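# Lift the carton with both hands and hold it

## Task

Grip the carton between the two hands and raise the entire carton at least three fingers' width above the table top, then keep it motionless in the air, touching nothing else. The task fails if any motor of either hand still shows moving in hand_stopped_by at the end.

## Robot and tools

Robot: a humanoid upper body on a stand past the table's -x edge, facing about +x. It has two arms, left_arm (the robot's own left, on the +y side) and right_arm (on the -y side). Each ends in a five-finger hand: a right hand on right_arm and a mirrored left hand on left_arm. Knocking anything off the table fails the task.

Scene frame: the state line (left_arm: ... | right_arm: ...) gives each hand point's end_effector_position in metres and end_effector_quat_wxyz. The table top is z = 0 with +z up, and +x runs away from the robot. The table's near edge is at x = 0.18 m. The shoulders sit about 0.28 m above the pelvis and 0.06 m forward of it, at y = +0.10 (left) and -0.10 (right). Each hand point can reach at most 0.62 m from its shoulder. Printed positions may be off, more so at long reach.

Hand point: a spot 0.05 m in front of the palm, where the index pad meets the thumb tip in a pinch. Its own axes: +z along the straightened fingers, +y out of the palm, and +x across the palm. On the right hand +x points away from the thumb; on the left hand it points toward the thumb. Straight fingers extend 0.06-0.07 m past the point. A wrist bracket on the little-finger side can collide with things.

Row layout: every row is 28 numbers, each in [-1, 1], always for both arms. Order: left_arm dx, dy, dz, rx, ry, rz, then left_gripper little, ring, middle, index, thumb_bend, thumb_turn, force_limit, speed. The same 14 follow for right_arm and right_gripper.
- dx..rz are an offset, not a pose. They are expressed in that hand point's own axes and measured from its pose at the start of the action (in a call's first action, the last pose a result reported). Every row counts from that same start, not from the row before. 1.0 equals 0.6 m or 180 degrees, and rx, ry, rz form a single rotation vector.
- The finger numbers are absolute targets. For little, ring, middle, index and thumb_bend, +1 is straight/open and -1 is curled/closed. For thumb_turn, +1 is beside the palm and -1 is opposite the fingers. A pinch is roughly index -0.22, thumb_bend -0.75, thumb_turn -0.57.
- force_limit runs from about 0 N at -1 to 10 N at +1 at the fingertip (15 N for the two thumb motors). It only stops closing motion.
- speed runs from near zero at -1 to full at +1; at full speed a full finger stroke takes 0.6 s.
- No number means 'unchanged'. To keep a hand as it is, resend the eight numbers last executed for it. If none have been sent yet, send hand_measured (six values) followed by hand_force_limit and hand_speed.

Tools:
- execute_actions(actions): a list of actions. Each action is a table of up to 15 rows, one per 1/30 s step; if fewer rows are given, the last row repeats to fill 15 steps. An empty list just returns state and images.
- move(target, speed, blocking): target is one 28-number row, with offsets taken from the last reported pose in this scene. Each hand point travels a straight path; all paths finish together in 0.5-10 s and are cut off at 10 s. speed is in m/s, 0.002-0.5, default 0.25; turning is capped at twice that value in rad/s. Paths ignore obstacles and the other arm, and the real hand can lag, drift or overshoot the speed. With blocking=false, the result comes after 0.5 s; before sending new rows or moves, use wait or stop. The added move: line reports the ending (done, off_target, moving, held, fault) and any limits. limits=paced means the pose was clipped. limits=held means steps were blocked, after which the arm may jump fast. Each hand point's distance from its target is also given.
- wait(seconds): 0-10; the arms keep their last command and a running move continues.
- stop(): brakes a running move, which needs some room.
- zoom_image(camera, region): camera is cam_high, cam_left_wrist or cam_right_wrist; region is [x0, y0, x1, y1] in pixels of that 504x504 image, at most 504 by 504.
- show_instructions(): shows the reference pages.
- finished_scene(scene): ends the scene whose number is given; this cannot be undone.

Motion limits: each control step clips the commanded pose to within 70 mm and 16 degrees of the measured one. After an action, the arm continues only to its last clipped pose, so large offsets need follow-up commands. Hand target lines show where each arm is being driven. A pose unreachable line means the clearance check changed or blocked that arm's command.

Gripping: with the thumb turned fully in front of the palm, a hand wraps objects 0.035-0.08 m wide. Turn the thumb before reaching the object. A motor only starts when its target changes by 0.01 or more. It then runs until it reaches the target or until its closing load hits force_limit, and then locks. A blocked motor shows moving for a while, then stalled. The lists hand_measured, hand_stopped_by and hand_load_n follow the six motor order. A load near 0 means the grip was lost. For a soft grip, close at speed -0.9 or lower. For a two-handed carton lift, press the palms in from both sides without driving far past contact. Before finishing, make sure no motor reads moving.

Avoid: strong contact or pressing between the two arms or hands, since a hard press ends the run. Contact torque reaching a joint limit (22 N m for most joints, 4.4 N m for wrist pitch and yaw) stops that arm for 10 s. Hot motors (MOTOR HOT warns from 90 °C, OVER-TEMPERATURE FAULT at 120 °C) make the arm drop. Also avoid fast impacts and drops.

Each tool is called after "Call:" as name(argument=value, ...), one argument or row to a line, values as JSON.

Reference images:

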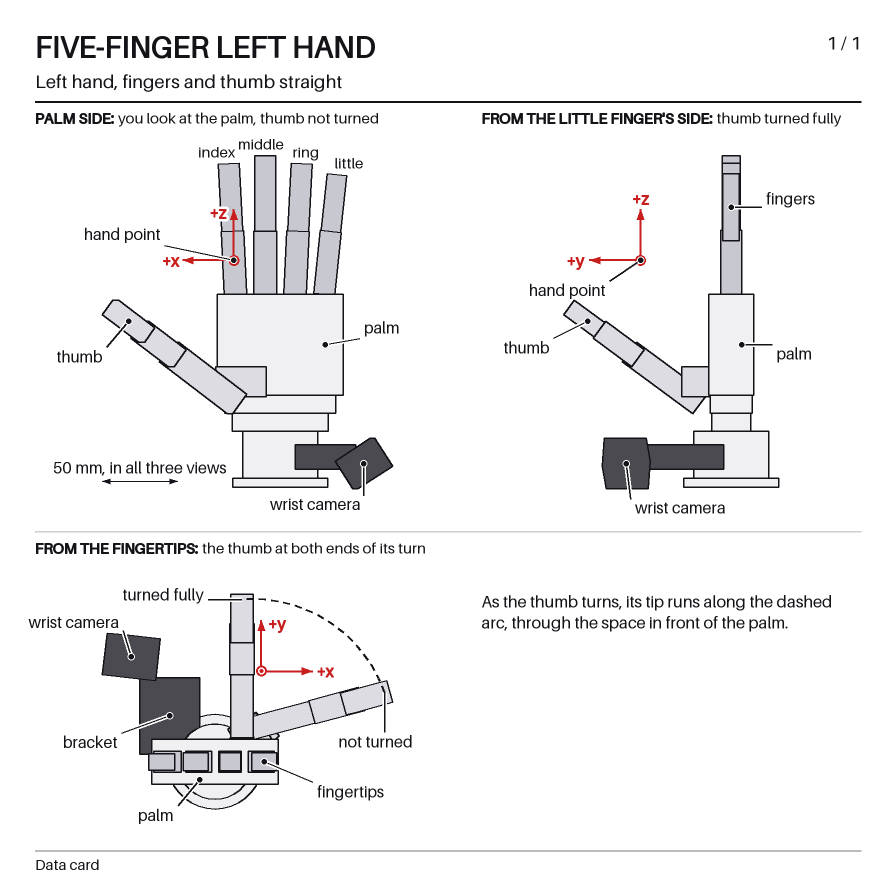

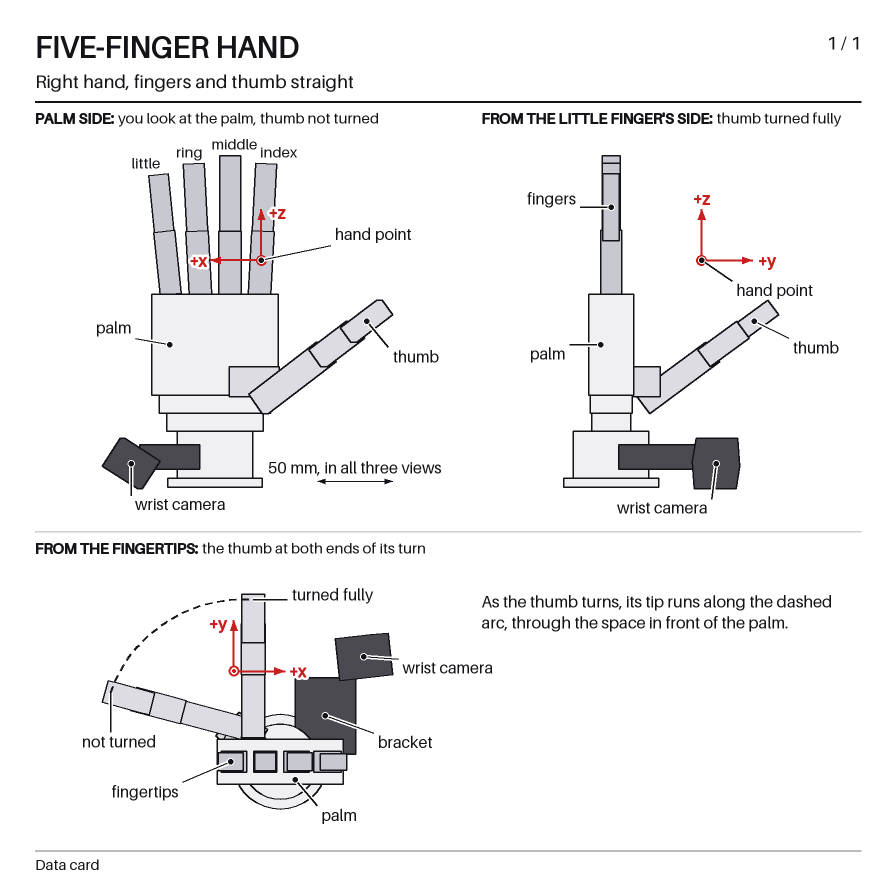

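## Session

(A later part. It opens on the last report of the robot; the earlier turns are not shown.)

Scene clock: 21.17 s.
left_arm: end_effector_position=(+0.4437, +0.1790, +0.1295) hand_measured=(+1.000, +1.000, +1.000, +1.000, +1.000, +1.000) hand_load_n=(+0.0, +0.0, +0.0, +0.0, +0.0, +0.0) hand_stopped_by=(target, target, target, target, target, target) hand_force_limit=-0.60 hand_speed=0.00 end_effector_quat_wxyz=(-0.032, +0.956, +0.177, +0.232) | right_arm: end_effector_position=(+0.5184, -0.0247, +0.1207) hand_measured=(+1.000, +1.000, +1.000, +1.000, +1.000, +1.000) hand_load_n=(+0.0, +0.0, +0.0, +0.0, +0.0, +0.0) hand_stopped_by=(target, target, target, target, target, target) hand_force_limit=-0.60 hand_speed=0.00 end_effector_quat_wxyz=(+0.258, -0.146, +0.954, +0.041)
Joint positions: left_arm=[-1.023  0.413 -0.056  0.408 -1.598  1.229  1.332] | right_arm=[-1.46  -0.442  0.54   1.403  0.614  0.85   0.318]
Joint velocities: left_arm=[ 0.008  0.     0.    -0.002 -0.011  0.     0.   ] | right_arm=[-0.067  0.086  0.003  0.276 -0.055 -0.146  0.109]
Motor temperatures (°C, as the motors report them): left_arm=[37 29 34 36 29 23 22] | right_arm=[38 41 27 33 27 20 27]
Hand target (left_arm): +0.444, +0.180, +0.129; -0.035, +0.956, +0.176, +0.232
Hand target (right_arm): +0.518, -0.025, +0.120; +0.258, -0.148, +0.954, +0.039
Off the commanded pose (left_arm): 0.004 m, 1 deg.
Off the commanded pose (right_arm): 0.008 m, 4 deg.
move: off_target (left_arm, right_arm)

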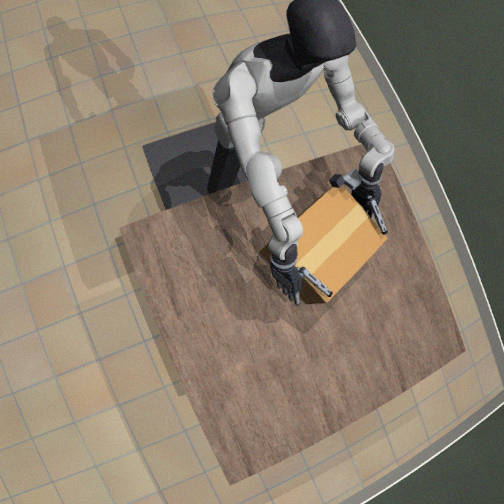

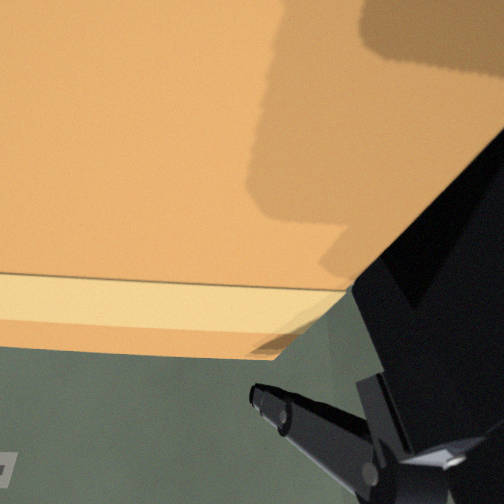

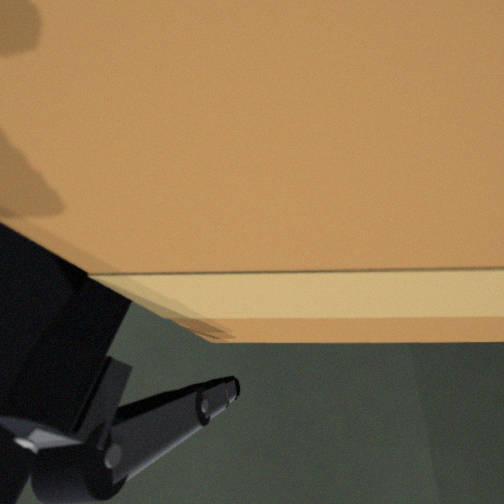

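Call:
move(
  target=[-0.005,0.113,-0.015,-0.036,0,0.006,1,1,1,1,1,1,-0.6,0,0.029,0.104,-0.032,-0.047,0,-0.012,1,1,1,1,1,1,-0.6,0],
  speed=0.06,
)

Scene clock: 23.27 s.
left_arm: end_effector_position=(+0.4551, +0.1573, +0.1277) hand_measured=(+1.000, +1.000, +1.000, +1.000, +1.000, +1.000) hand_load_n=(+0.0, +0.0, +0.0, +0.0, +0.0, +0.0) hand_stopped_by=(target, target, target, target, target, target) hand_force_limit=-0.60 hand_speed=0.00 end_effector_quat_wxyz=(-0.038, +0.954, +0.181, +0.235) | right_arm: end_effector_position=(+0.4925, -0.0223, +0.1246) hand_measured=(+1.000, +1.000, +1.000, +1.000, +1.000, +1.000) hand_load_n=(+0.0, +0.0, +0.0, +0.0, +0.0, +0.0) hand_stopped_by=(target, target, target, target, target, target) hand_force_limit=-0.60 hand_speed=0.00 end_effector_quat_wxyz=(+0.256, -0.158, +0.953, +0.042)
Joint positions: left_arm=[-1.069  0.318 -0.076  0.463 -1.503  1.169  1.325] | right_arm=[-1.17  -0.572  0.313  0.703  0.73   1.205  0.019]
Joint velocities: left_arm=[ 0.    -0.048  0.037 -0.002  0.04   0.022  0.   ] | right_arm=[ 0.025  0.002 -0.052 -0.057 -0.023  0.045 -0.004]
Motor temperatures (°C, as the motors report them): left_arm=[38 29 34 36 29 23 22] | right_arm=[39 41 27 33 27 20 27]
Hand target (left_arm): +0.457, +0.114, +0.137; +0.020, +0.959, +0.155, +0.238
Hand target (right_arm): +0.475, +0.022, +0.130; +0.246, -0.187, +0.946, +0.103
Off the commanded pose (left_arm): 0.046 m, 7 deg.
Off the commanded pose (right_arm): 0.053 m, 8 deg.
move: off_target (left_arm, right_arm)

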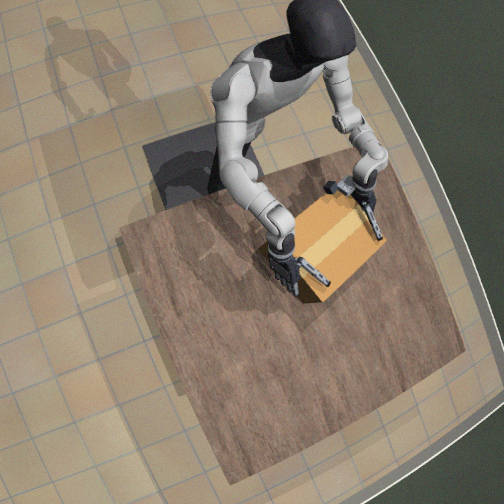

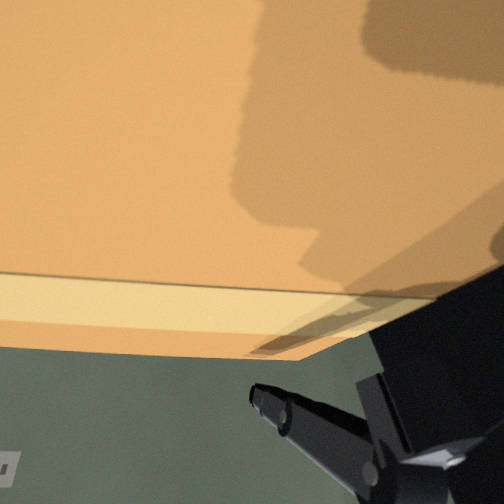

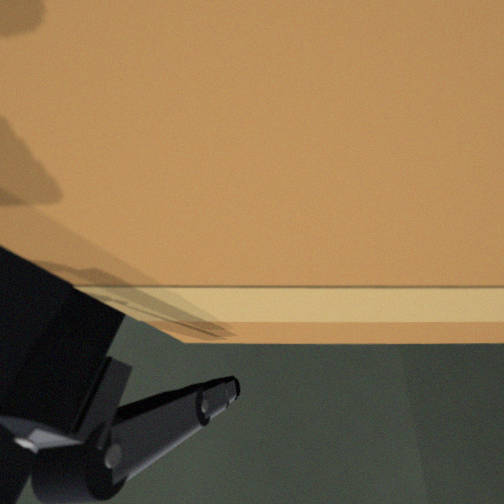

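Call:
zoom_image(
  camera="cam_high",
  region=[240, 140, 410, 320],
)

Region (240, 140, 410, 320) of cam_high's 504x504 image, scaled by 2.800, with more detail than that image has.

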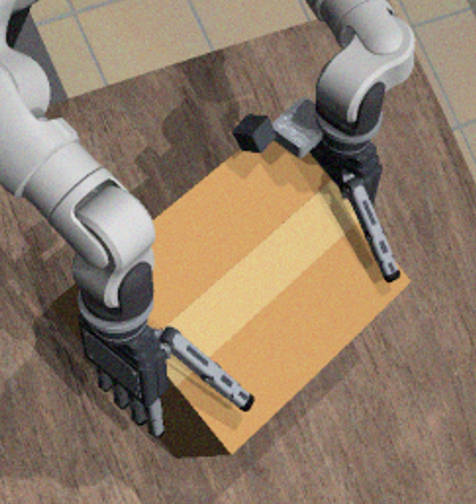

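Call:
execute_actions(
  actions=[
    [[-0.014,0.071,-0.024,-0.042,0,0.010,1,1,1,1,1,1,-0.6,0,0,0.081,-0.010,-0.044,0,-0.008,1,1,1,1,1,1,-0.6,0],[-0.014,0.074,-0.025,-0.044,0,0.012,1,1,1,1,1,1,-0.6,0,0,0.084,-0.011,-0.045,0,-0.008,1,1,1,1,1,1,-0.6,0],[-0.015,0.077,-0.026,-0.046,0,0.014,1,1,1,1,1,1,-0.6,0,0,0.086,-0.011,-0.046,0,-0.008,1,1,1,1,1,1,-0.6,0],[-0.015,0.080,-0.027,-0.048,0,0.016,1,1,1,1,1,1,-0.6,0,0,0.089,-0.012,-0.047,0,-0.007,1,1,1,1,1,1,-0.6,0],[-0.016,0.083,-0.028,-0.050,0,0.018,1,1,1,1,1,1,-0.6,0,0,0.091,-0.012,-0.048,0,-0.007,1,1,1,1,1,1,-0.6,0],[-0.016,0.086,-0.029,-0.052,0,0.020,1,1,1,1,1,1,-0.6,0,0,0.094,-0.013,-0.049,0,-0.007,1,1,1,1,1,1,-0.6,0],[-0.017,0.088,-0.030,-0.054,0,0.022,1,1,1,1,1,1,-0.6,0,0,0.096,-0.013,-0.050,0,-0.006,1,1,1,1,1,1,-0.6,0],[-0.017,0.090,-0.030,-0.056,0,0.024,1,1,1,1,1,1,-0.6,0,0,0.098,-0.014,-0.051,0,-0.006,1,1,1,1,1,1,-0.6,0],[-0.018,0.092,-0.031,-0.058,0,0.025,1,1,1,1,1,1,-0.6,0,0,0.10,-0.014,-0.052,0,-0.006,1,1,1,1,1,1,-0.6,0]],
  ],
)

Scene clock: 24.57 s.
left_arm: end_effector_position=(+0.4546, +0.1532, +0.1290) hand_measured=(+1.000, +1.000, +1.000, +1.000, +1.000, +1.000) hand_load_n=(+0.0, +0.0, +0.0, +0.0, +0.0, +0.0) hand_stopped_by=(target, target, target, target, target, target) hand_force_limit=-0.60 hand_speed=0.00 end_effector_quat_wxyz=(-0.028, +0.956, +0.160, +0.242) | right_arm: end_effector_position=(+0.4890, -0.0250, +0.1248) hand_measured=(+1.000, +1.000, +1.000, +1.000, +1.000, +1.000) hand_load_n=(+0.0, +0.0, +0.0, +0.0, +0.0, +0.0) hand_stopped_by=(target, target, target, target, target, target) hand_force_limit=-0.60 hand_speed=0.00 end_effector_quat_wxyz=(+0.252, -0.152, +0.955, +0.041)
Joint positions: left_arm=[-1.063  0.327 -0.07   0.448 -1.472  1.209  1.263] | right_arm=[-1.145 -0.569  0.262  0.656  0.717  1.25  -0.003]
Joint velocities: left_arm=[-0.005  0.     0.038  0.009  0.04   0.027 -0.044] | right_arm=[ 0.028  0.037 -0.064 -0.04  -0.071  0.042  0.   ]
Motor temperatures (°C, as the motors report them): left_arm=[39 29 34 36 29 23 22] | right_arm=[40 41 27 33 27 20 27]
Hand target (left_arm): +0.454, +0.101, +0.141; +0.040, +0.961, +0.121, +0.246
Hand target (right_arm): +0.468, +0.030, +0.132; +0.240, -0.188, +0.945, +0.117
Off the commanded pose (left_arm): 0.055 m, 9 deg.
Off the commanded pose (right_arm): 0.062 m, 10 deg.

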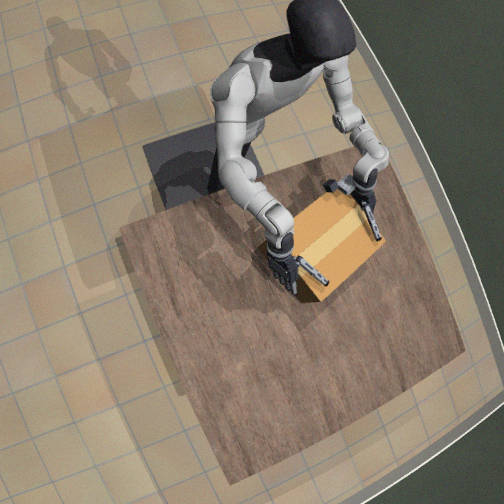

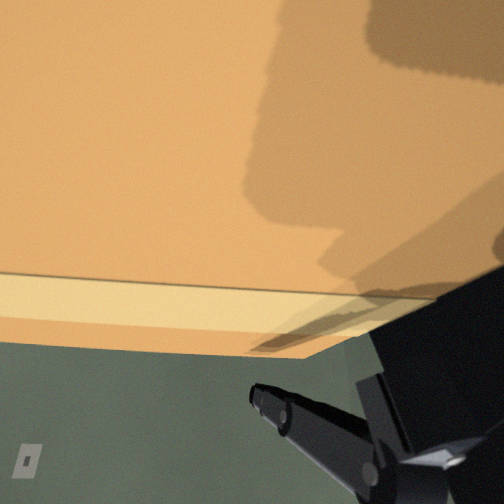

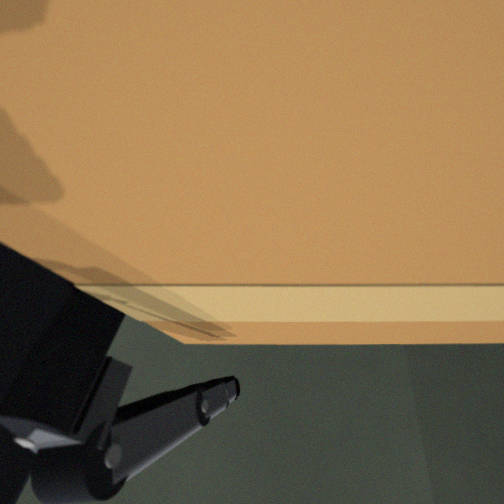

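Call:
execute_actions(
  actions=[
    [[-0.017,0.085,-0.030,-0.049,-0.003,0.014,1,1,1,1,1,1,-0.6,0,-0.002,0.099,-0.014,-0.053,0,-0.010,1,1,1,1,1,1,-0.6,0],[-0.0165,0.085,-0.032,-0.049,-0.003,0.014,1,1,1,1,1,1,-0.6,0,-0.0025,0.099,-0.016,-0.053,0,-0.010,1,1,1,1,1,1,-0.6,0],[-0.016,0.085,-0.034,-0.049,-0.003,0.014,1,1,1,1,1,1,-0.6,0,-0.003,0.099,-0.018,-0.053,0,-0.010,1,1,1,1,1,1,-0.6,0],[-0.0155,0.085,-0.036,-0.049,-0.003,0.014,1,1,1,1,1,1,-0.6,0,-0.0035,0.099,-0.020,-0.053,0,-0.010,1,1,1,1,1,1,-0.6,0],[-0.015,0.085,-0.038,-0.049,-0.003,0.014,1,1,1,1,1,1,-0.6,0,-0.004,0.099,-0.022,-0.053,0,-0.010,1,1,1,1,1,1,-0.6,0],[-0.0145,0.085,-0.040,-0.049,-0.003,0.014,1,1,1,1,1,1,-0.6,0,-0.0045,0.099,-0.024,-0.053,0,-0.010,1,1,1,1,1,1,-0.6,0],[-0.014,0.085,-0.042,-0.049,-0.003,0.014,1,1,1,1,1,1,-0.6,0,-0.005,0.099,-0.026,-0.053,0,-0.010,1,1,1,1,1,1,-0.6,0],[-0.0135,0.085,-0.044,-0.049,-0.003,0.014,1,1,1,1,1,1,-0.6,0,-0.0055,0.099,-0.028,-0.053,0,-0.010,1,1,1,1,1,1,-0.6,0],[-0.013,0.085,-0.046,-0.049,-0.003,0.014,1,1,1,1,1,1,-0.6,0,-0.006,0.099,-0.030,-0.053,0,-0.010,1,1,1,1,1,1,-0.6,0],[-0.013,0.085,-0.048,-0.049,-0.003,0.014,1,1,1,1,1,1,-0.6,0,-0.0065,0.099,-0.032,-0.053,0,-0.010,1,1,1,1,1,1,-0.6,0],[-0.0125,0.085,-0.050,-0.049,-0.003,0.014,1,1,1,1,1,1,-0.6,0,-0.007,0.099,-0.034,-0.053,0,-0.010,1,1,1,1,1,1,-0.6,0],[-0.012,0.085,-0.052,-0.049,-0.003,0.014,1,1,1,1,1,1,-0.6,0,-0.0075,0.099,-0.036,-0.053,0,-0.010,1,1,1,1,1,1,-0.6,0],[-0.0115,0.085,-0.054,-0.049,-0.003,0.014,1,1,1,1,1,1,-0.6,0,-0.008,0.099,-0.038,-0.053,0,-0.010,1,1,1,1,1,1,-0.6,0],[-0.011,0.085,-0.056,-0.049,-0.003,0.014,1,1,1,1,1,1,-0.6,0,-0.0085,0.099,-0.040,-0.053,0,-0.010,1,1,1,1,1,1,-0.6,0],[-0.011,0.085,-0.058,-0.049,-0.003,0.014,1,1,1,1,1,1,-0.6,0,-0.009,0.099,-0.042,-0.053,0,-0.010,1,1,1,1,1,1,-0.6,0]],
  ],
)

Call:
wait(
  seconds=0.3,
)

Scene clock: 25.83 s.
left_arm: end_effector_position=(+0.4461, +0.1496, +0.1328) hand_measured=(+1.000, +1.000, +1.000, +1.000, +1.000, +1.000) hand_load_n=(+0.0, +0.0, +0.0, +0.0, +0.0, +0.0) hand_stopped_by=(target, target, target, target, target, target) hand_force_limit=-0.60 hand_speed=0.00 end_effector_quat_wxyz=(-0.019, +0.960, +0.160, +0.230) | right_arm: end_effector_position=(+0.4758, -0.0301, +0.1246) hand_measured=(+1.000, +1.000, +1.000, +1.000, +1.000, +1.000) hand_load_n=(+0.0, +0.0, +0.0, +0.0, +0.0, +0.0) hand_stopped_by=(target, target, target, target, target, target) hand_force_limit=-0.60 hand_speed=0.00 end_effector_quat_wxyz=(+0.228, -0.153, +0.961, +0.036)
Joint positions: left_arm=[-1.049  0.292  0.017  0.415 -1.538  1.277  1.381] | right_arm=[-1.122 -0.571  0.202  0.576  0.706  1.372 -0.029]
Joint velocities: left_arm=[-0.192 -0.006  0.44  -0.387 -0.439  0.     0.177] | right_arm=[ 0.078 -0.084 -0.193 -0.189 -0.098  0.249 -0.164]
Motor temperatures (°C, as the motors report them): left_arm=[39 29 34 36 29 23 23] | right_arm=[41 41 27 33 27 20 28]
Hand target (left_arm): +0.448, +0.100, +0.155; +0.042, +0.961, +0.118, +0.246
Hand target (right_arm): +0.462, +0.026, +0.149; +0.237, -0.191, +0.946, +0.115
Off the commanded pose (left_arm): 0.057 m, 9 deg.
Off the commanded pose (right_arm): 0.065 m, 10 deg.

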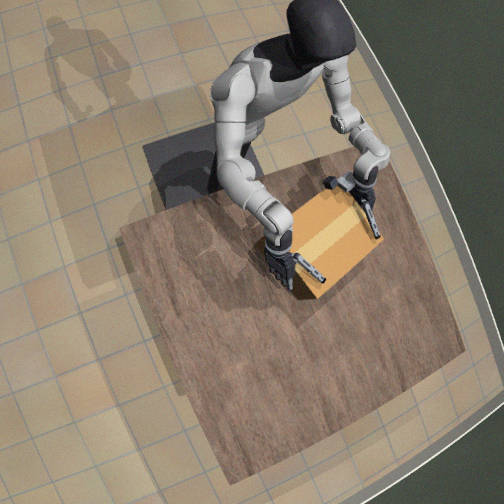

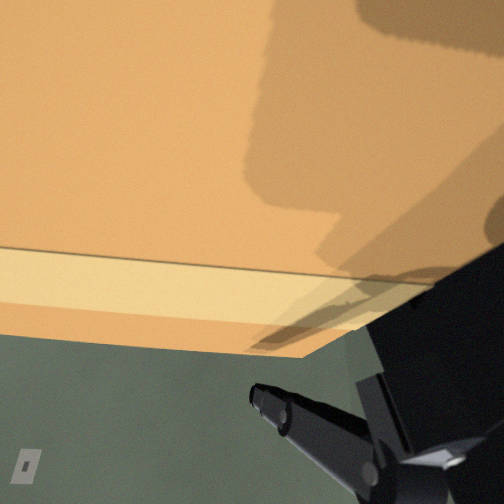

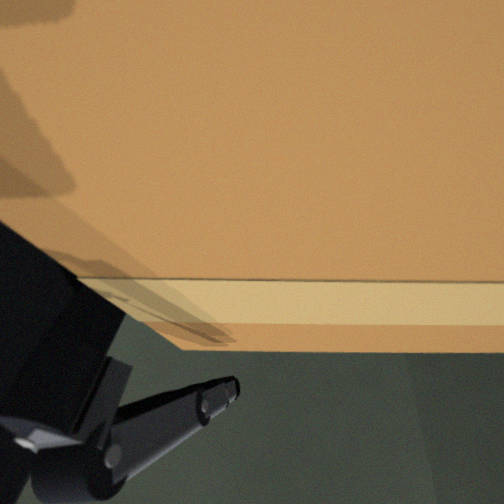

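Scene clock: 26.13 s.
left_arm: end_effector_position=(+0.4516, +0.1504, +0.1465) hand_measured=(+1.000, +1.000, +1.000, +1.000, +1.000, +1.000) hand_load_n=(+0.0, +0.0, +0.0, +0.0, +0.0, +0.0) hand_stopped_by=(target, target, target, target, target, target) hand_force_limit=-0.60 hand_speed=0.00 end_effector_quat_wxyz=(-0.020, +0.956, +0.163, +0.245) | right_arm: end_effector_position=(+0.4816, -0.0282, +0.1396) hand_measured=(+1.000, +1.000, +1.000, +1.000, +1.000, +1.000) hand_load_n=(+0.0, +0.0, +0.0, +0.0, +0.0, +0.0) hand_stopped_by=(target, target, target, target, target, target) hand_force_limit=-0.60 hand_speed=0.00 end_effector_quat_wxyz=(+0.245, -0.151, +0.957, +0.044)
Joint positions: left_arm=[-1.072  0.288  0.034  0.4   -1.55   1.282  1.413] | right_arm=[-1.134 -0.582  0.174  0.551  0.709  1.383 -0.027]
Joint velocities: left_arm=[-0.005 -0.003 -0.012  0.003 -0.008  0.     0.001] | right_arm=[ 0.009  0.     0.012 -0.008 -0.003  0.     0.   ]
Motor temperatures (°C, as the motors report them): left_arm=[40 29 34 36 29 23 23] | right_arm=[41 41 27 33 28 20 28]
Hand target (left_arm): +0.448, +0.100, +0.155; +0.042, +0.961, +0.118, +0.246
Hand target (right_arm): +0.462, +0.026, +0.149; +0.237, -0.191, +0.946, +0.115
Off the commanded pose (left_arm): 0.053 m, 9 deg.
Off the commanded pose (right_arm): 0.061 m, 9 deg.
wait: 0.30 s; no rest

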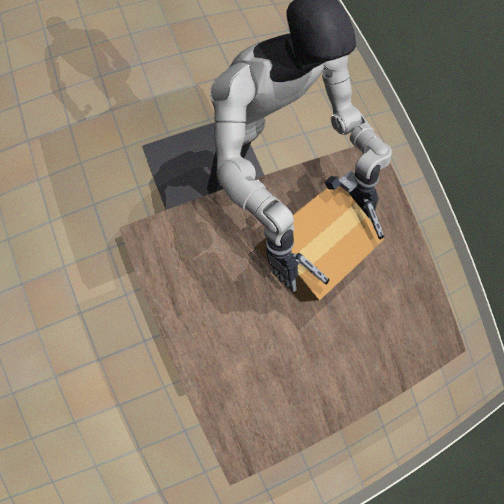

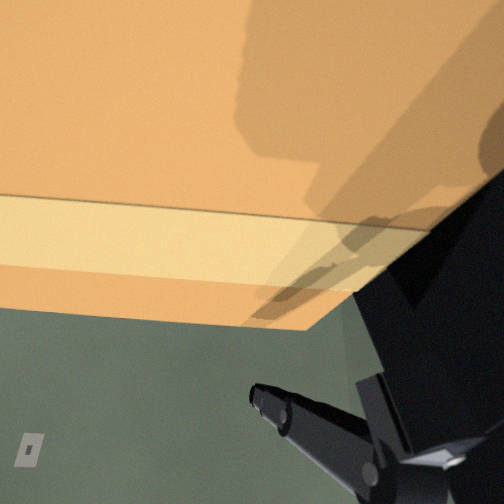

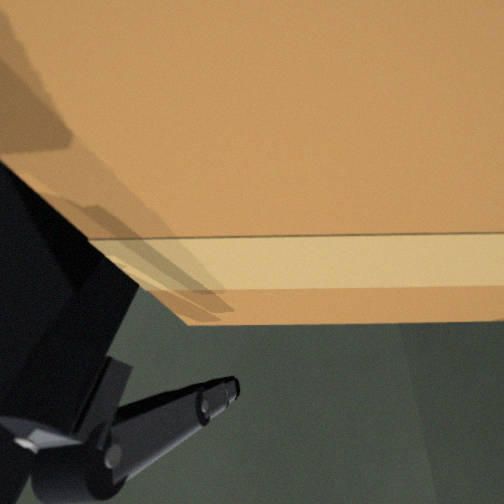

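Call:
move(
  target=[-0.007,-0.018,0.030,0.006,0.036,0,1,1,1,1,1,1,-0.6,0,-0.034,-0.018,0.042,0,-0.034,0,1,1,1,1,1,1,-0.6,0],
  speed=0.08,
)

Call:
zoom_image(
  camera="cam_high",
  region=[240, 140, 410, 320],
)

Scene clock: 29.53 s.
left_arm: end_effector_position=(+0.4527, +0.1623, +0.1282) hand_measured=(+1.000, +1.000, +1.000, +1.000, +1.000, +1.000) hand_load_n=(+0.0, +0.0, +0.0, +0.0, +0.0, +0.0) hand_stopped_by=(target, target, target, target, target, target) hand_force_limit=-0.60 hand_speed=0.00 end_effector_quat_wxyz=(-0.039, +0.941, +0.161, +0.296) | right_arm: end_effector_position=(+0.5145, -0.0295, +0.1274) hand_measured=(+1.000, +1.000, +1.000, +1.000, +1.000, +1.000) hand_load_n=(+0.0, +0.0, +0.0, +0.0, +0.0, +0.0) hand_stopped_by=(target, target, target, target, target, target) hand_force_limit=-0.60 hand_speed=0.00 end_effector_quat_wxyz=(+0.295, -0.142, +0.943, +0.054)
Joint positions: left_arm=[-0.925  0.333 -0.074  0.249 -1.344  1.162  1.172] | right_arm=[-1.18  -0.552  0.289  0.838  0.616  1.034  0.133]
Joint velocities: left_arm=[-0.003  0.     0.012  0.003  0.018 -0.001 -0.002] | right_arm=[-0.035 -0.006  0.021  0.023 -0.012 -0.017  0.009]
Motor temperatures (°C, as the motors report them): left_arm=[41 29 34 37 29 23 23] | right_arm=[43 41 27 34 28 20 29]
Hand target (left_arm): +0.453, +0.163, +0.129; -0.041, +0.940, +0.161, +0.299
Hand target (right_arm): +0.515, -0.029, +0.127; +0.295, -0.144, +0.943, +0.053
Off the commanded pose (left_arm): 0.001 m, 0 deg.
Off the commanded pose (right_arm): 0.001 m, 1 deg.
move: done

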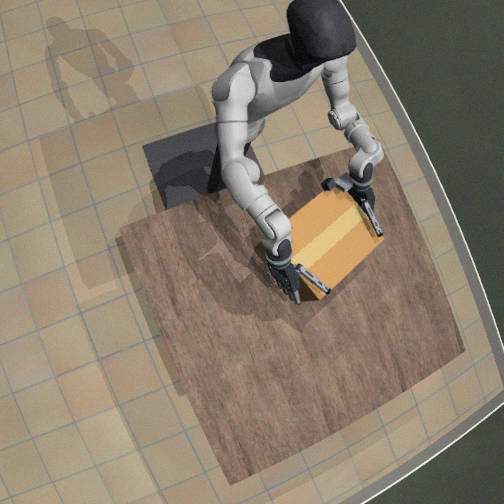

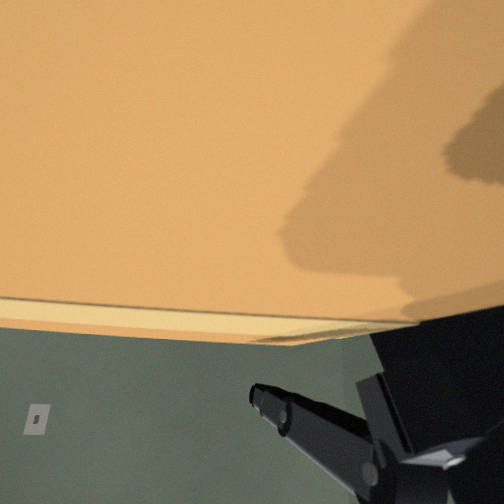

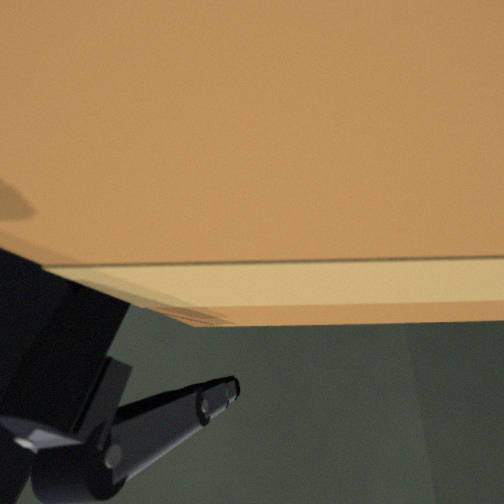

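Region (240, 140, 410, 320) of cam_high's 504x504 image, scaled by 2.800, with more detail than that image has.

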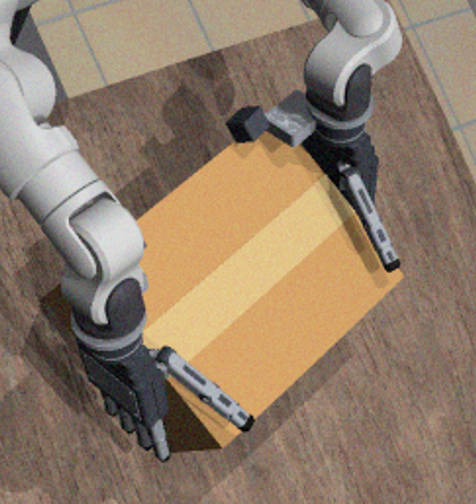

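Call:
execute_actions(
  actions=[
    [[0.004,0.001,0.001,0,0,0,1,1,1,1,1,1,-0.6,0,0.001,0.001,0.001,0,0,0,1,1,1,1,1,1,-0.6,0],[0.008,0.002,0.003,0,0,0,1,1,1,1,1,1,-0.6,0,0.001,0.002,0.002,0,0,0,1,1,1,1,1,1,-0.6,0],[0.012,0.003,0.004,0,0,0,1,1,1,1,1,1,-0.6,0,0.002,0.003,0.002,0,0,0,1,1,1,1,1,1,-0.6,0],[0.017,0.004,0.006,0,0,0,1,1,1,1,1,1,-0.6,0,0.002,0.004,0.003,0,0,0,1,1,1,1,1,1,-0.6,0],[0.022,0.005,0.007,0,0,0,1,1,1,1,1,1,-0.6,0,0.003,0.005,0.004,0,0,0,1,1,1,1,1,1,-0.6,0],[0.026,0.007,0.009,0,0,0,1,1,1,1,1,1,-0.6,0,0.003,0.007,0.005,0,0,0,1,1,1,1,1,1,-0.6,0],[0.030,0.010,0.010,0,0,0,1,1,1,1,1,1,-0.6,0,0.004,0.010,0.005,0,0,0,1,1,1,1,1,1,-0.6,0]],
    [[0,0.006,0,-0.001,0,0,1,1,1,1,1,1,-0.6,0,0,0.007,0,-0.001,0,0,1,1,1,1,1,1,-0.6,0],[-0.001,0.012,-0.002,-0.003,0,0.001,1,1,1,1,1,1,-0.6,0,0,0.014,-0.001,-0.003,0,0,1,1,1,1,1,1,-0.6,0],[-0.002,0.019,-0.004,-0.006,0,0.002,1,1,1,1,1,1,-0.6,0,0,0.021,-0.002,-0.006,0,-0.001,1,1,1,1,1,1,-0.6,0],[-0.003,0.026,-0.006,-0.009,0,0.003,1,1,1,1,1,1,-0.6,0,0,0.028,-0.003,-0.010,0,-0.002,1,1,1,1,1,1,-0.6,0],[-0.005,0.033,-0.008,-0.012,0,0.004,1,1,1,1,1,1,-0.6,0,0,0.036,-0.004,-0.013,0,-0.002,1,1,1,1,1,1,-0.6,0],[-0.006,0.040,-0.010,-0.016,0,0.005,1,1,1,1,1,1,-0.6,0,0,0.044,-0.005,-0.017,0,-0.003,1,1,1,1,1,1,-0.6,0],[-0.007,0.047,-0.013,-0.019,0,0.006,1,1,1,1,1,1,-0.6,0,0,0.052,-0.006,-0.020,0,-0.004,1,1,1,1,1,1,-0.6,0],[-0.008,0.054,-0.015,-0.022,0,0.007,1,1,1,1,1,1,-0.6,0,0,0.060,-0.007,-0.024,0,-0.004,1,1,1,1,1,1,-0.6,0],[-0.010,0.061,-0.017,-0.026,0,0.008,1,1,1,1,1,1,-0.6,0,0,0.068,-0.008,-0.027,0,-0.005,1,1,1,1,1,1,-0.6,0],[-0.011,0.068,-0.019,-0.029,0,0.009,1,1,1,1,1,1,-0.6,0,0,0.076,-0.009,-0.031,0,-0.006,1,1,1,1,1,1,-0.6,0],[-0.012,0.075,-0.021,-0.032,0,0.010,1,1,1,1,1,1,-0.6,0,0,0.084,-0.010,-0.034,0,-0.006,1,1,1,1,1,1,-0.6,0],[-0.013,0.082,-0.024,-0.036,0,0.011,1,1,1,1,1,1,-0.6,0,0,0.092,-0.011,-0.038,0,-0.007,1,1,1,1,1,1,-0.6,0],[-0.015,0.090,-0.026,-0.040,0,0.012,1,1,1,1,1,1,-0.6,0,0,0.100,-0.012,-0.042,0,-0.008,1,1,1,1,1,1,-0.6,0]],
  ],
)

Call:
wait(
  seconds=0.3,
)

Scene clock: 31.20 s.
left_arm: end_effector_position=(+0.4711, +0.1582, +0.1337) hand_measured=(+1.000, +1.000, +1.000, +1.000, +1.000, +1.000) hand_load_n=(+0.0, +0.0, +0.0, +0.0, +0.0, +0.0) hand_stopped_by=(target, target, target, target, target, target) hand_force_limit=-0.60 hand_speed=0.00 end_effector_quat_wxyz=(-0.047, +0.940, +0.160, +0.298) | right_arm: end_effector_position=(+0.5082, -0.0223, +0.1238) hand_measured=(+1.000, +1.000, +1.000, +1.000, +1.000, +1.000) hand_load_n=(+0.0, +0.0, +0.0, +0.0, +0.0, +0.0) hand_stopped_by=(target, target, target, target, target, target) hand_force_limit=-0.60 hand_speed=0.00 end_effector_quat_wxyz=(+0.294, -0.144, +0.944, +0.043)
Joint positions: left_arm=[-1.032  0.311 -0.106  0.392 -1.262  1.128  1.104] | right_arm=[-1.138 -0.524  0.243  0.732  0.622  1.099  0.043]
Joint velocities: left_arm=[ 0.026 -0.034  0.032 -0.044  0.048  0.027  0.029] | right_arm=[ 0.031  0.    -0.034 -0.078 -0.021  0.071 -0.013]
Motor temperatures (°C, as the motors report them): left_arm=[41 29 34 37 29 23 23] | right_arm=[43 41 27 34 28 20 28]
Hand target (left_arm): +0.471, +0.106, +0.144; +0.019, +0.944, +0.126, +0.303
Hand target (right_arm): +0.490, +0.028, +0.130; +0.284, -0.175, +0.936, +0.110
Off the commanded pose (left_arm): 0.055 m, 9 deg.
Off the commanded pose (right_arm): 0.057 m, 9 deg.

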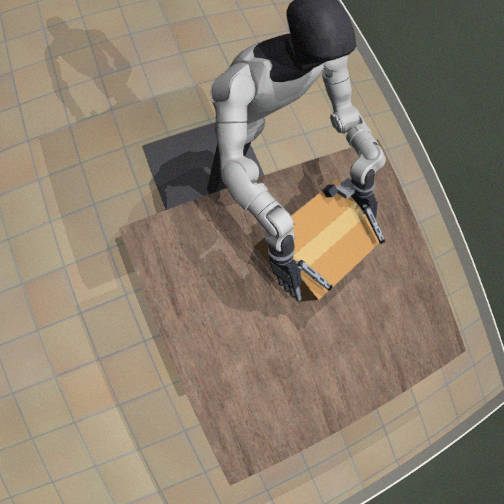

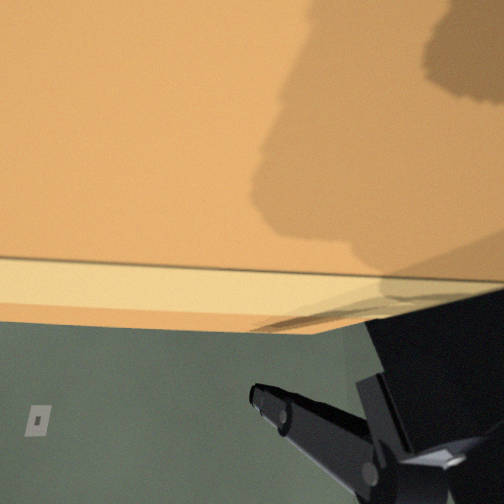

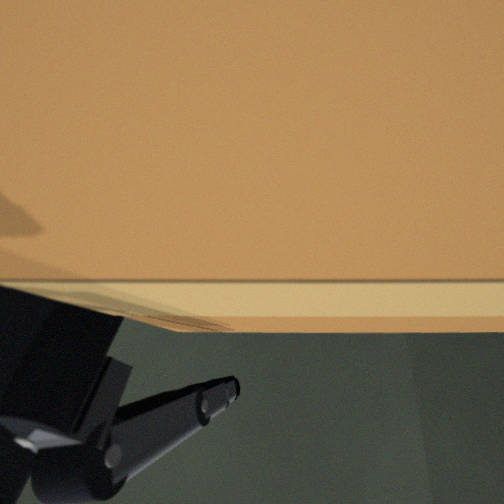

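Scene clock: 31.50 s.
left_arm: end_effector_position=(+0.4710, +0.1580, +0.1337) hand_measured=(+1.000, +1.000, +1.000, +1.000, +1.000, +1.000) hand_load_n=(+0.0, +0.0, +0.0, +0.0, +0.0, +0.0) hand_stopped_by=(target, target, target, target, target, target) hand_force_limit=-0.60 hand_speed=0.00 end_effector_quat_wxyz=(-0.047, +0.940, +0.159, +0.298) | right_arm: end_effector_position=(+0.5079, -0.0225, +0.1237) hand_measured=(+1.000, +1.000, +1.000, +1.000, +1.000, +1.000) hand_load_n=(+0.0, +0.0, +0.0, +0.0, +0.0, +0.0) hand_stopped_by=(target, target, target, target, target, target) hand_force_limit=-0.60 hand_speed=0.00 end_effector_quat_wxyz=(+0.293, -0.144, +0.944, +0.043)
Joint positions: left_arm=[-1.031  0.31  -0.105  0.39  -1.26   1.13   1.105] | right_arm=[-1.136 -0.524  0.24   0.727  0.62   1.102  0.042]
Joint velocities: left_arm=[-0.003 -0.008  0.006 -0.009 -0.009  0.     0.   ] | right_arm=[0.009 0.    0.017 0.005 0.011 0.    0.   ]
Motor temperatures (°C, as the motors report them): left_arm=[41 29 34 37 29 23 23] | right_arm=[43 41 27 34 28 20 28]
Hand target (left_arm): +0.471, +0.106, +0.144; +0.019, +0.944, +0.126, +0.303
Hand target (right_arm): +0.490, +0.028, +0.130; +0.284, -0.175, +0.936, +0.110
Off the commanded pose (left_arm): 0.055 m, 9 deg.
Off the commanded pose (right_arm): 0.057 m, 9 deg.
wait: 0.30 s; at rest by 0.17 s

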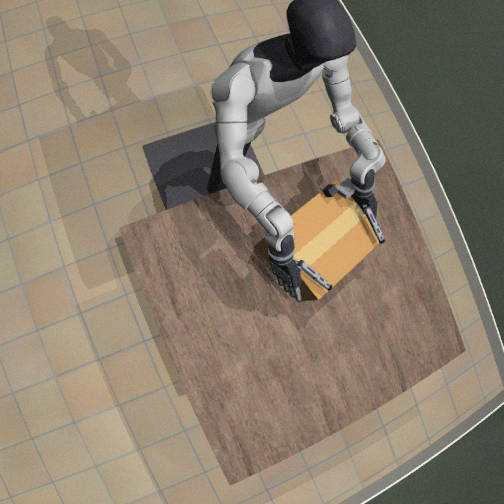

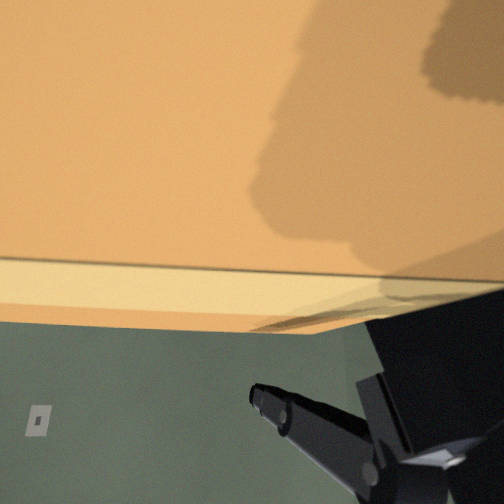

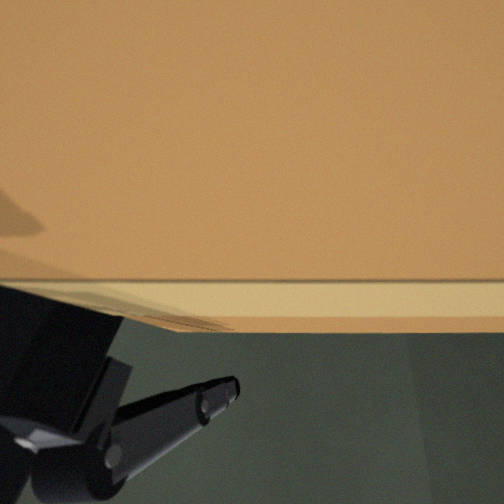

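Call:
execute_actions(
  actions=[
    [[-0.014,0.085,-0.030,-0.048,-0.002,0.008,1,1,1,1,1,1,-0.6,0,-0.003,0.093,-0.012,-0.049,0,-0.007,1,1,1,1,1,1,-0.6,0],[-0.015,0.088,-0.030,-0.050,-0.002,0.008,1,1,1,1,1,1,-0.6,0,-0.003,0.096,-0.012,-0.051,0,-0.007,1,1,1,1,1,1,-0.6,0],[-0.015,0.091,-0.030,-0.051,-0.002,0.008,1,1,1,1,1,1,-0.6,0,-0.003,0.099,-0.013,-0.052,0,-0.007,1,1,1,1,1,1,-0.6,0],[-0.016,0.094,-0.030,-0.053,-0.002,0.009,1,1,1,1,1,1,-0.6,0,-0.003,0.102,-0.013,-0.054,0,-0.008,1,1,1,1,1,1,-0.6,0],[-0.016,0.096,-0.030,-0.054,-0.002,0.009,1,1,1,1,1,1,-0.6,0,-0.003,0.104,-0.014,-0.055,0,-0.008,1,1,1,1,1,1,-0.6,0],[-0.016,0.097,-0.030,-0.055,-0.002,0.009,1,1,1,1,1,1,-0.6,0,-0.003,0.105,-0.014,-0.056,0,-0.008,1,1,1,1,1,1,-0.6,0],[-0.014,0.097,-0.031,-0.055,-0.001,0.009,1,1,1,1,1,1,-0.6,0,-0.005,0.105,-0.015,-0.056,-0.001,-0.008,1,1,1,1,1,1,-0.6,0],[-0.012,0.097,-0.033,-0.055,0,0.009,1,1,1,1,1,1,-0.6,0,-0.007,0.105,-0.017,-0.056,-0.002,-0.008,1,1,1,1,1,1,-0.6,0],[-0.010,0.097,-0.034,-0.055,0.001,0.009,1,1,1,1,1,1,-0.6,0,-0.009,0.105,-0.018,-0.056,-0.004,-0.008,1,1,1,1,1,1,-0.6,0],[-0.008,0.097,-0.035,-0.055,0.002,0.009,1,1,1,1,1,1,-0.6,0,-0.012,0.105,-0.020,-0.056,-0.005,-0.008,1,1,1,1,1,1,-0.6,0],[-0.006,0.097,-0.037,-0.055,0.003,0.009,1,1,1,1,1,1,-0.6,0,-0.014,0.105,-0.021,-0.056,-0.006,-0.008,1,1,1,1,1,1,-0.6,0],[-0.004,0.097,-0.038,-0.055,0.004,0.009,1,1,1,1,1,1,-0.6,0,-0.016,0.105,-0.023,-0.056,-0.008,-0.008,1,1,1,1,1,1,-0.6,0],[-0.002,0.097,-0.040,-0.055,0.005,0.009,1,1,1,1,1,1,-0.6,0,-0.018,0.105,-0.024,-0.056,-0.009,-0.008,1,1,1,1,1,1,-0.6,0],[-0.001,0.097,-0.041,-0.055,0.006,0.009,1,1,1,1,1,1,-0.6,0,-0.020,0.105,-0.025,-0.056,-0.010,-0.008,1,1,1,1,1,1,-0.6,0],[0,0.097,-0.042,-0.055,0.006,0.009,1,1,1,1,1,1,-0.6,0,-0.021,0.105,-0.026,-0.056,-0.011,-0.008,1,1,1,1,1,1,-0.6,0]],
  ],
)

Call:
wait(
  seconds=0.3,
)

Scene clock: 33.17 s.
left_arm: end_effector_position=(+0.4693, +0.1566, +0.1340) hand_measured=(+1.000, +1.000, +1.000, +1.000, +1.000, +1.000) hand_load_n=(+0.0, +0.0, +0.0, +0.0, +0.0, +0.0) hand_stopped_by=(target, target, target, target, target, target) hand_force_limit=-0.60 hand_speed=0.00 end_effector_quat_wxyz=(-0.046, +0.939, +0.156, +0.302) | right_arm: end_effector_position=(+0.5041, -0.0240, +0.1238) hand_measured=(+1.000, +1.000, +1.000, +1.000, +1.000, +1.000) hand_load_n=(+0.0, +0.0, +0.0, +0.0, +0.0, +0.0) hand_stopped_by=(target, target, target, target, target, target) hand_force_limit=-0.60 hand_speed=0.00 end_effector_quat_wxyz=(+0.288, -0.146, +0.945, +0.045)
Joint positions: left_arm=[-1.017  0.303 -0.093  0.365 -1.248  1.143  1.103] | right_arm=[-1.123 -0.526  0.216  0.697  0.596  1.136  0.058]
Joint velocities: left_arm=[ 0.014 -0.014  0.041 -0.038  0.003  0.055  0.02 ] | right_arm=[ 0.077 -0.015 -0.075 -0.135 -0.023  0.089 -0.019]
Motor temperatures (°C, as the motors report them): left_arm=[41 29 34 37 29 23 23] | right_arm=[44 41 27 34 28 20 29]
Hand target (left_arm): +0.472, +0.100, +0.155; +0.028, +0.941, +0.119, +0.317
Hand target (right_arm): +0.489, +0.035, +0.143; +0.294, -0.182, +0.930, +0.124
Off the commanded pose (left_arm): 0.062 m, 10 deg.
Off the commanded pose (right_arm): 0.067 m, 10 deg.

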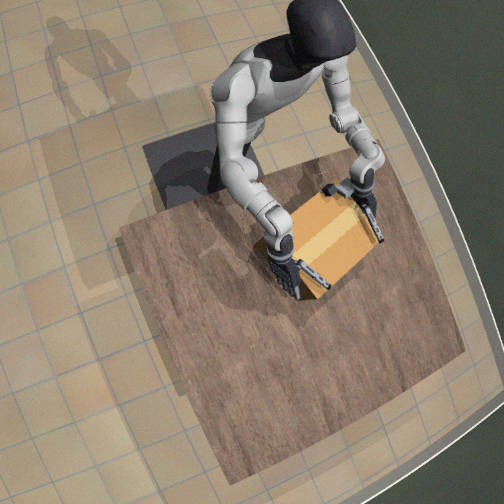

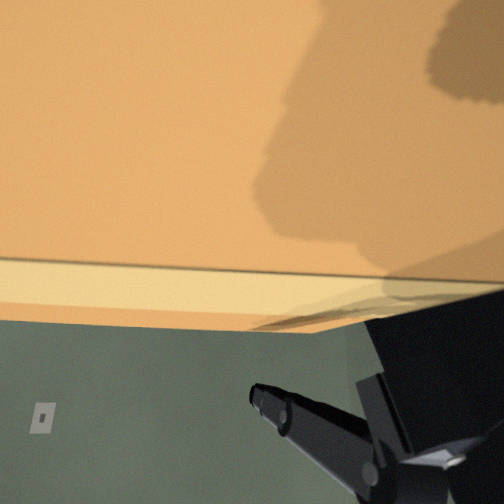

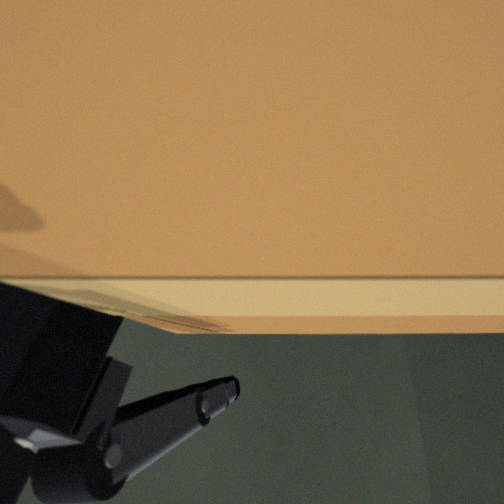

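Scene clock: 33.47 s.
left_arm: end_effector_position=(+0.4689, +0.1563, +0.1338) hand_measured=(+1.000, +1.000, +1.000, +1.000, +1.000, +1.000) hand_load_n=(+0.0, +0.0, +0.0, +0.0, +0.0, +0.0) hand_stopped_by=(target, target, target, target, target, target) hand_force_limit=-0.60 hand_speed=0.00 end_effector_quat_wxyz=(-0.047, +0.940, +0.155, +0.301) | right_arm: end_effector_position=(+0.5034, -0.0244, +0.1238) hand_measured=(+1.000, +1.000, +1.000, +1.000, +1.000, +1.000) hand_load_n=(+0.0, +0.0, +0.0, +0.0, +0.0, +0.0) hand_stopped_by=(target, target, target, target, target, target) hand_force_limit=-0.60 hand_speed=0.00 end_effector_quat_wxyz=(+0.288, -0.146, +0.945, +0.045)
Joint positions: left_arm=[-1.017  0.301 -0.09   0.364 -1.248  1.148  1.106] | right_arm=[-1.116 -0.526  0.208  0.685  0.593  1.143  0.056]
Joint velocities: left_arm=[ 0.003  0.    -0.006  0.008  0.011  0.     0.   ] | right_arm=[ 0.008 -0.009  0.009  0.002  0.005  0.     0.   ]
Motor temperatures (°C, as the motors report them): left_arm=[42 30 34 37 29 23 23] | right_arm=[44 41 27 34 28 20 29]
Hand target (left_arm): +0.472, +0.100, +0.155; +0.028, +0.941, +0.119, +0.317
Hand target (right_arm): +0.489, +0.035, +0.143; +0.294, -0.182, +0.930, +0.124
Off the commanded pose (left_arm): 0.062 m, 10 deg.
Off the commanded pose (right_arm): 0.067 m, 10 deg.
wait: 0.30 s; at rest by 0.17 s

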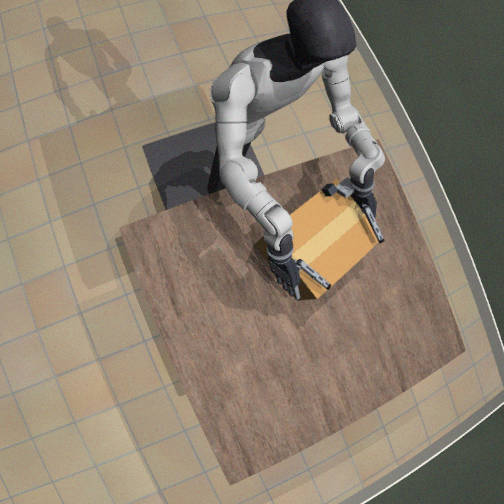

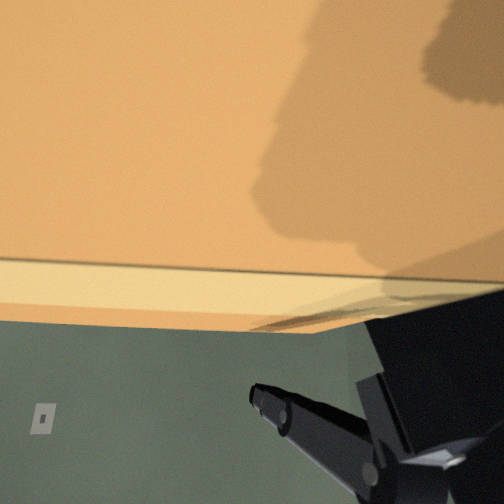

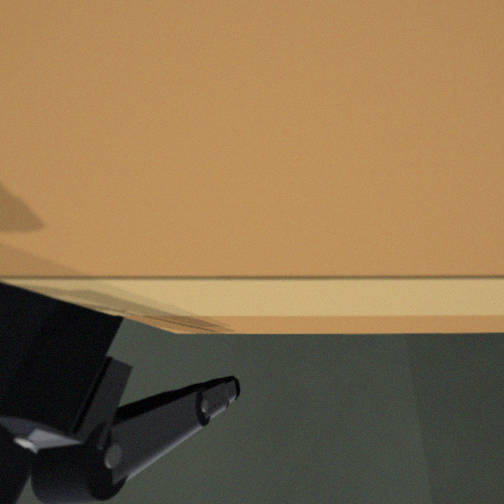

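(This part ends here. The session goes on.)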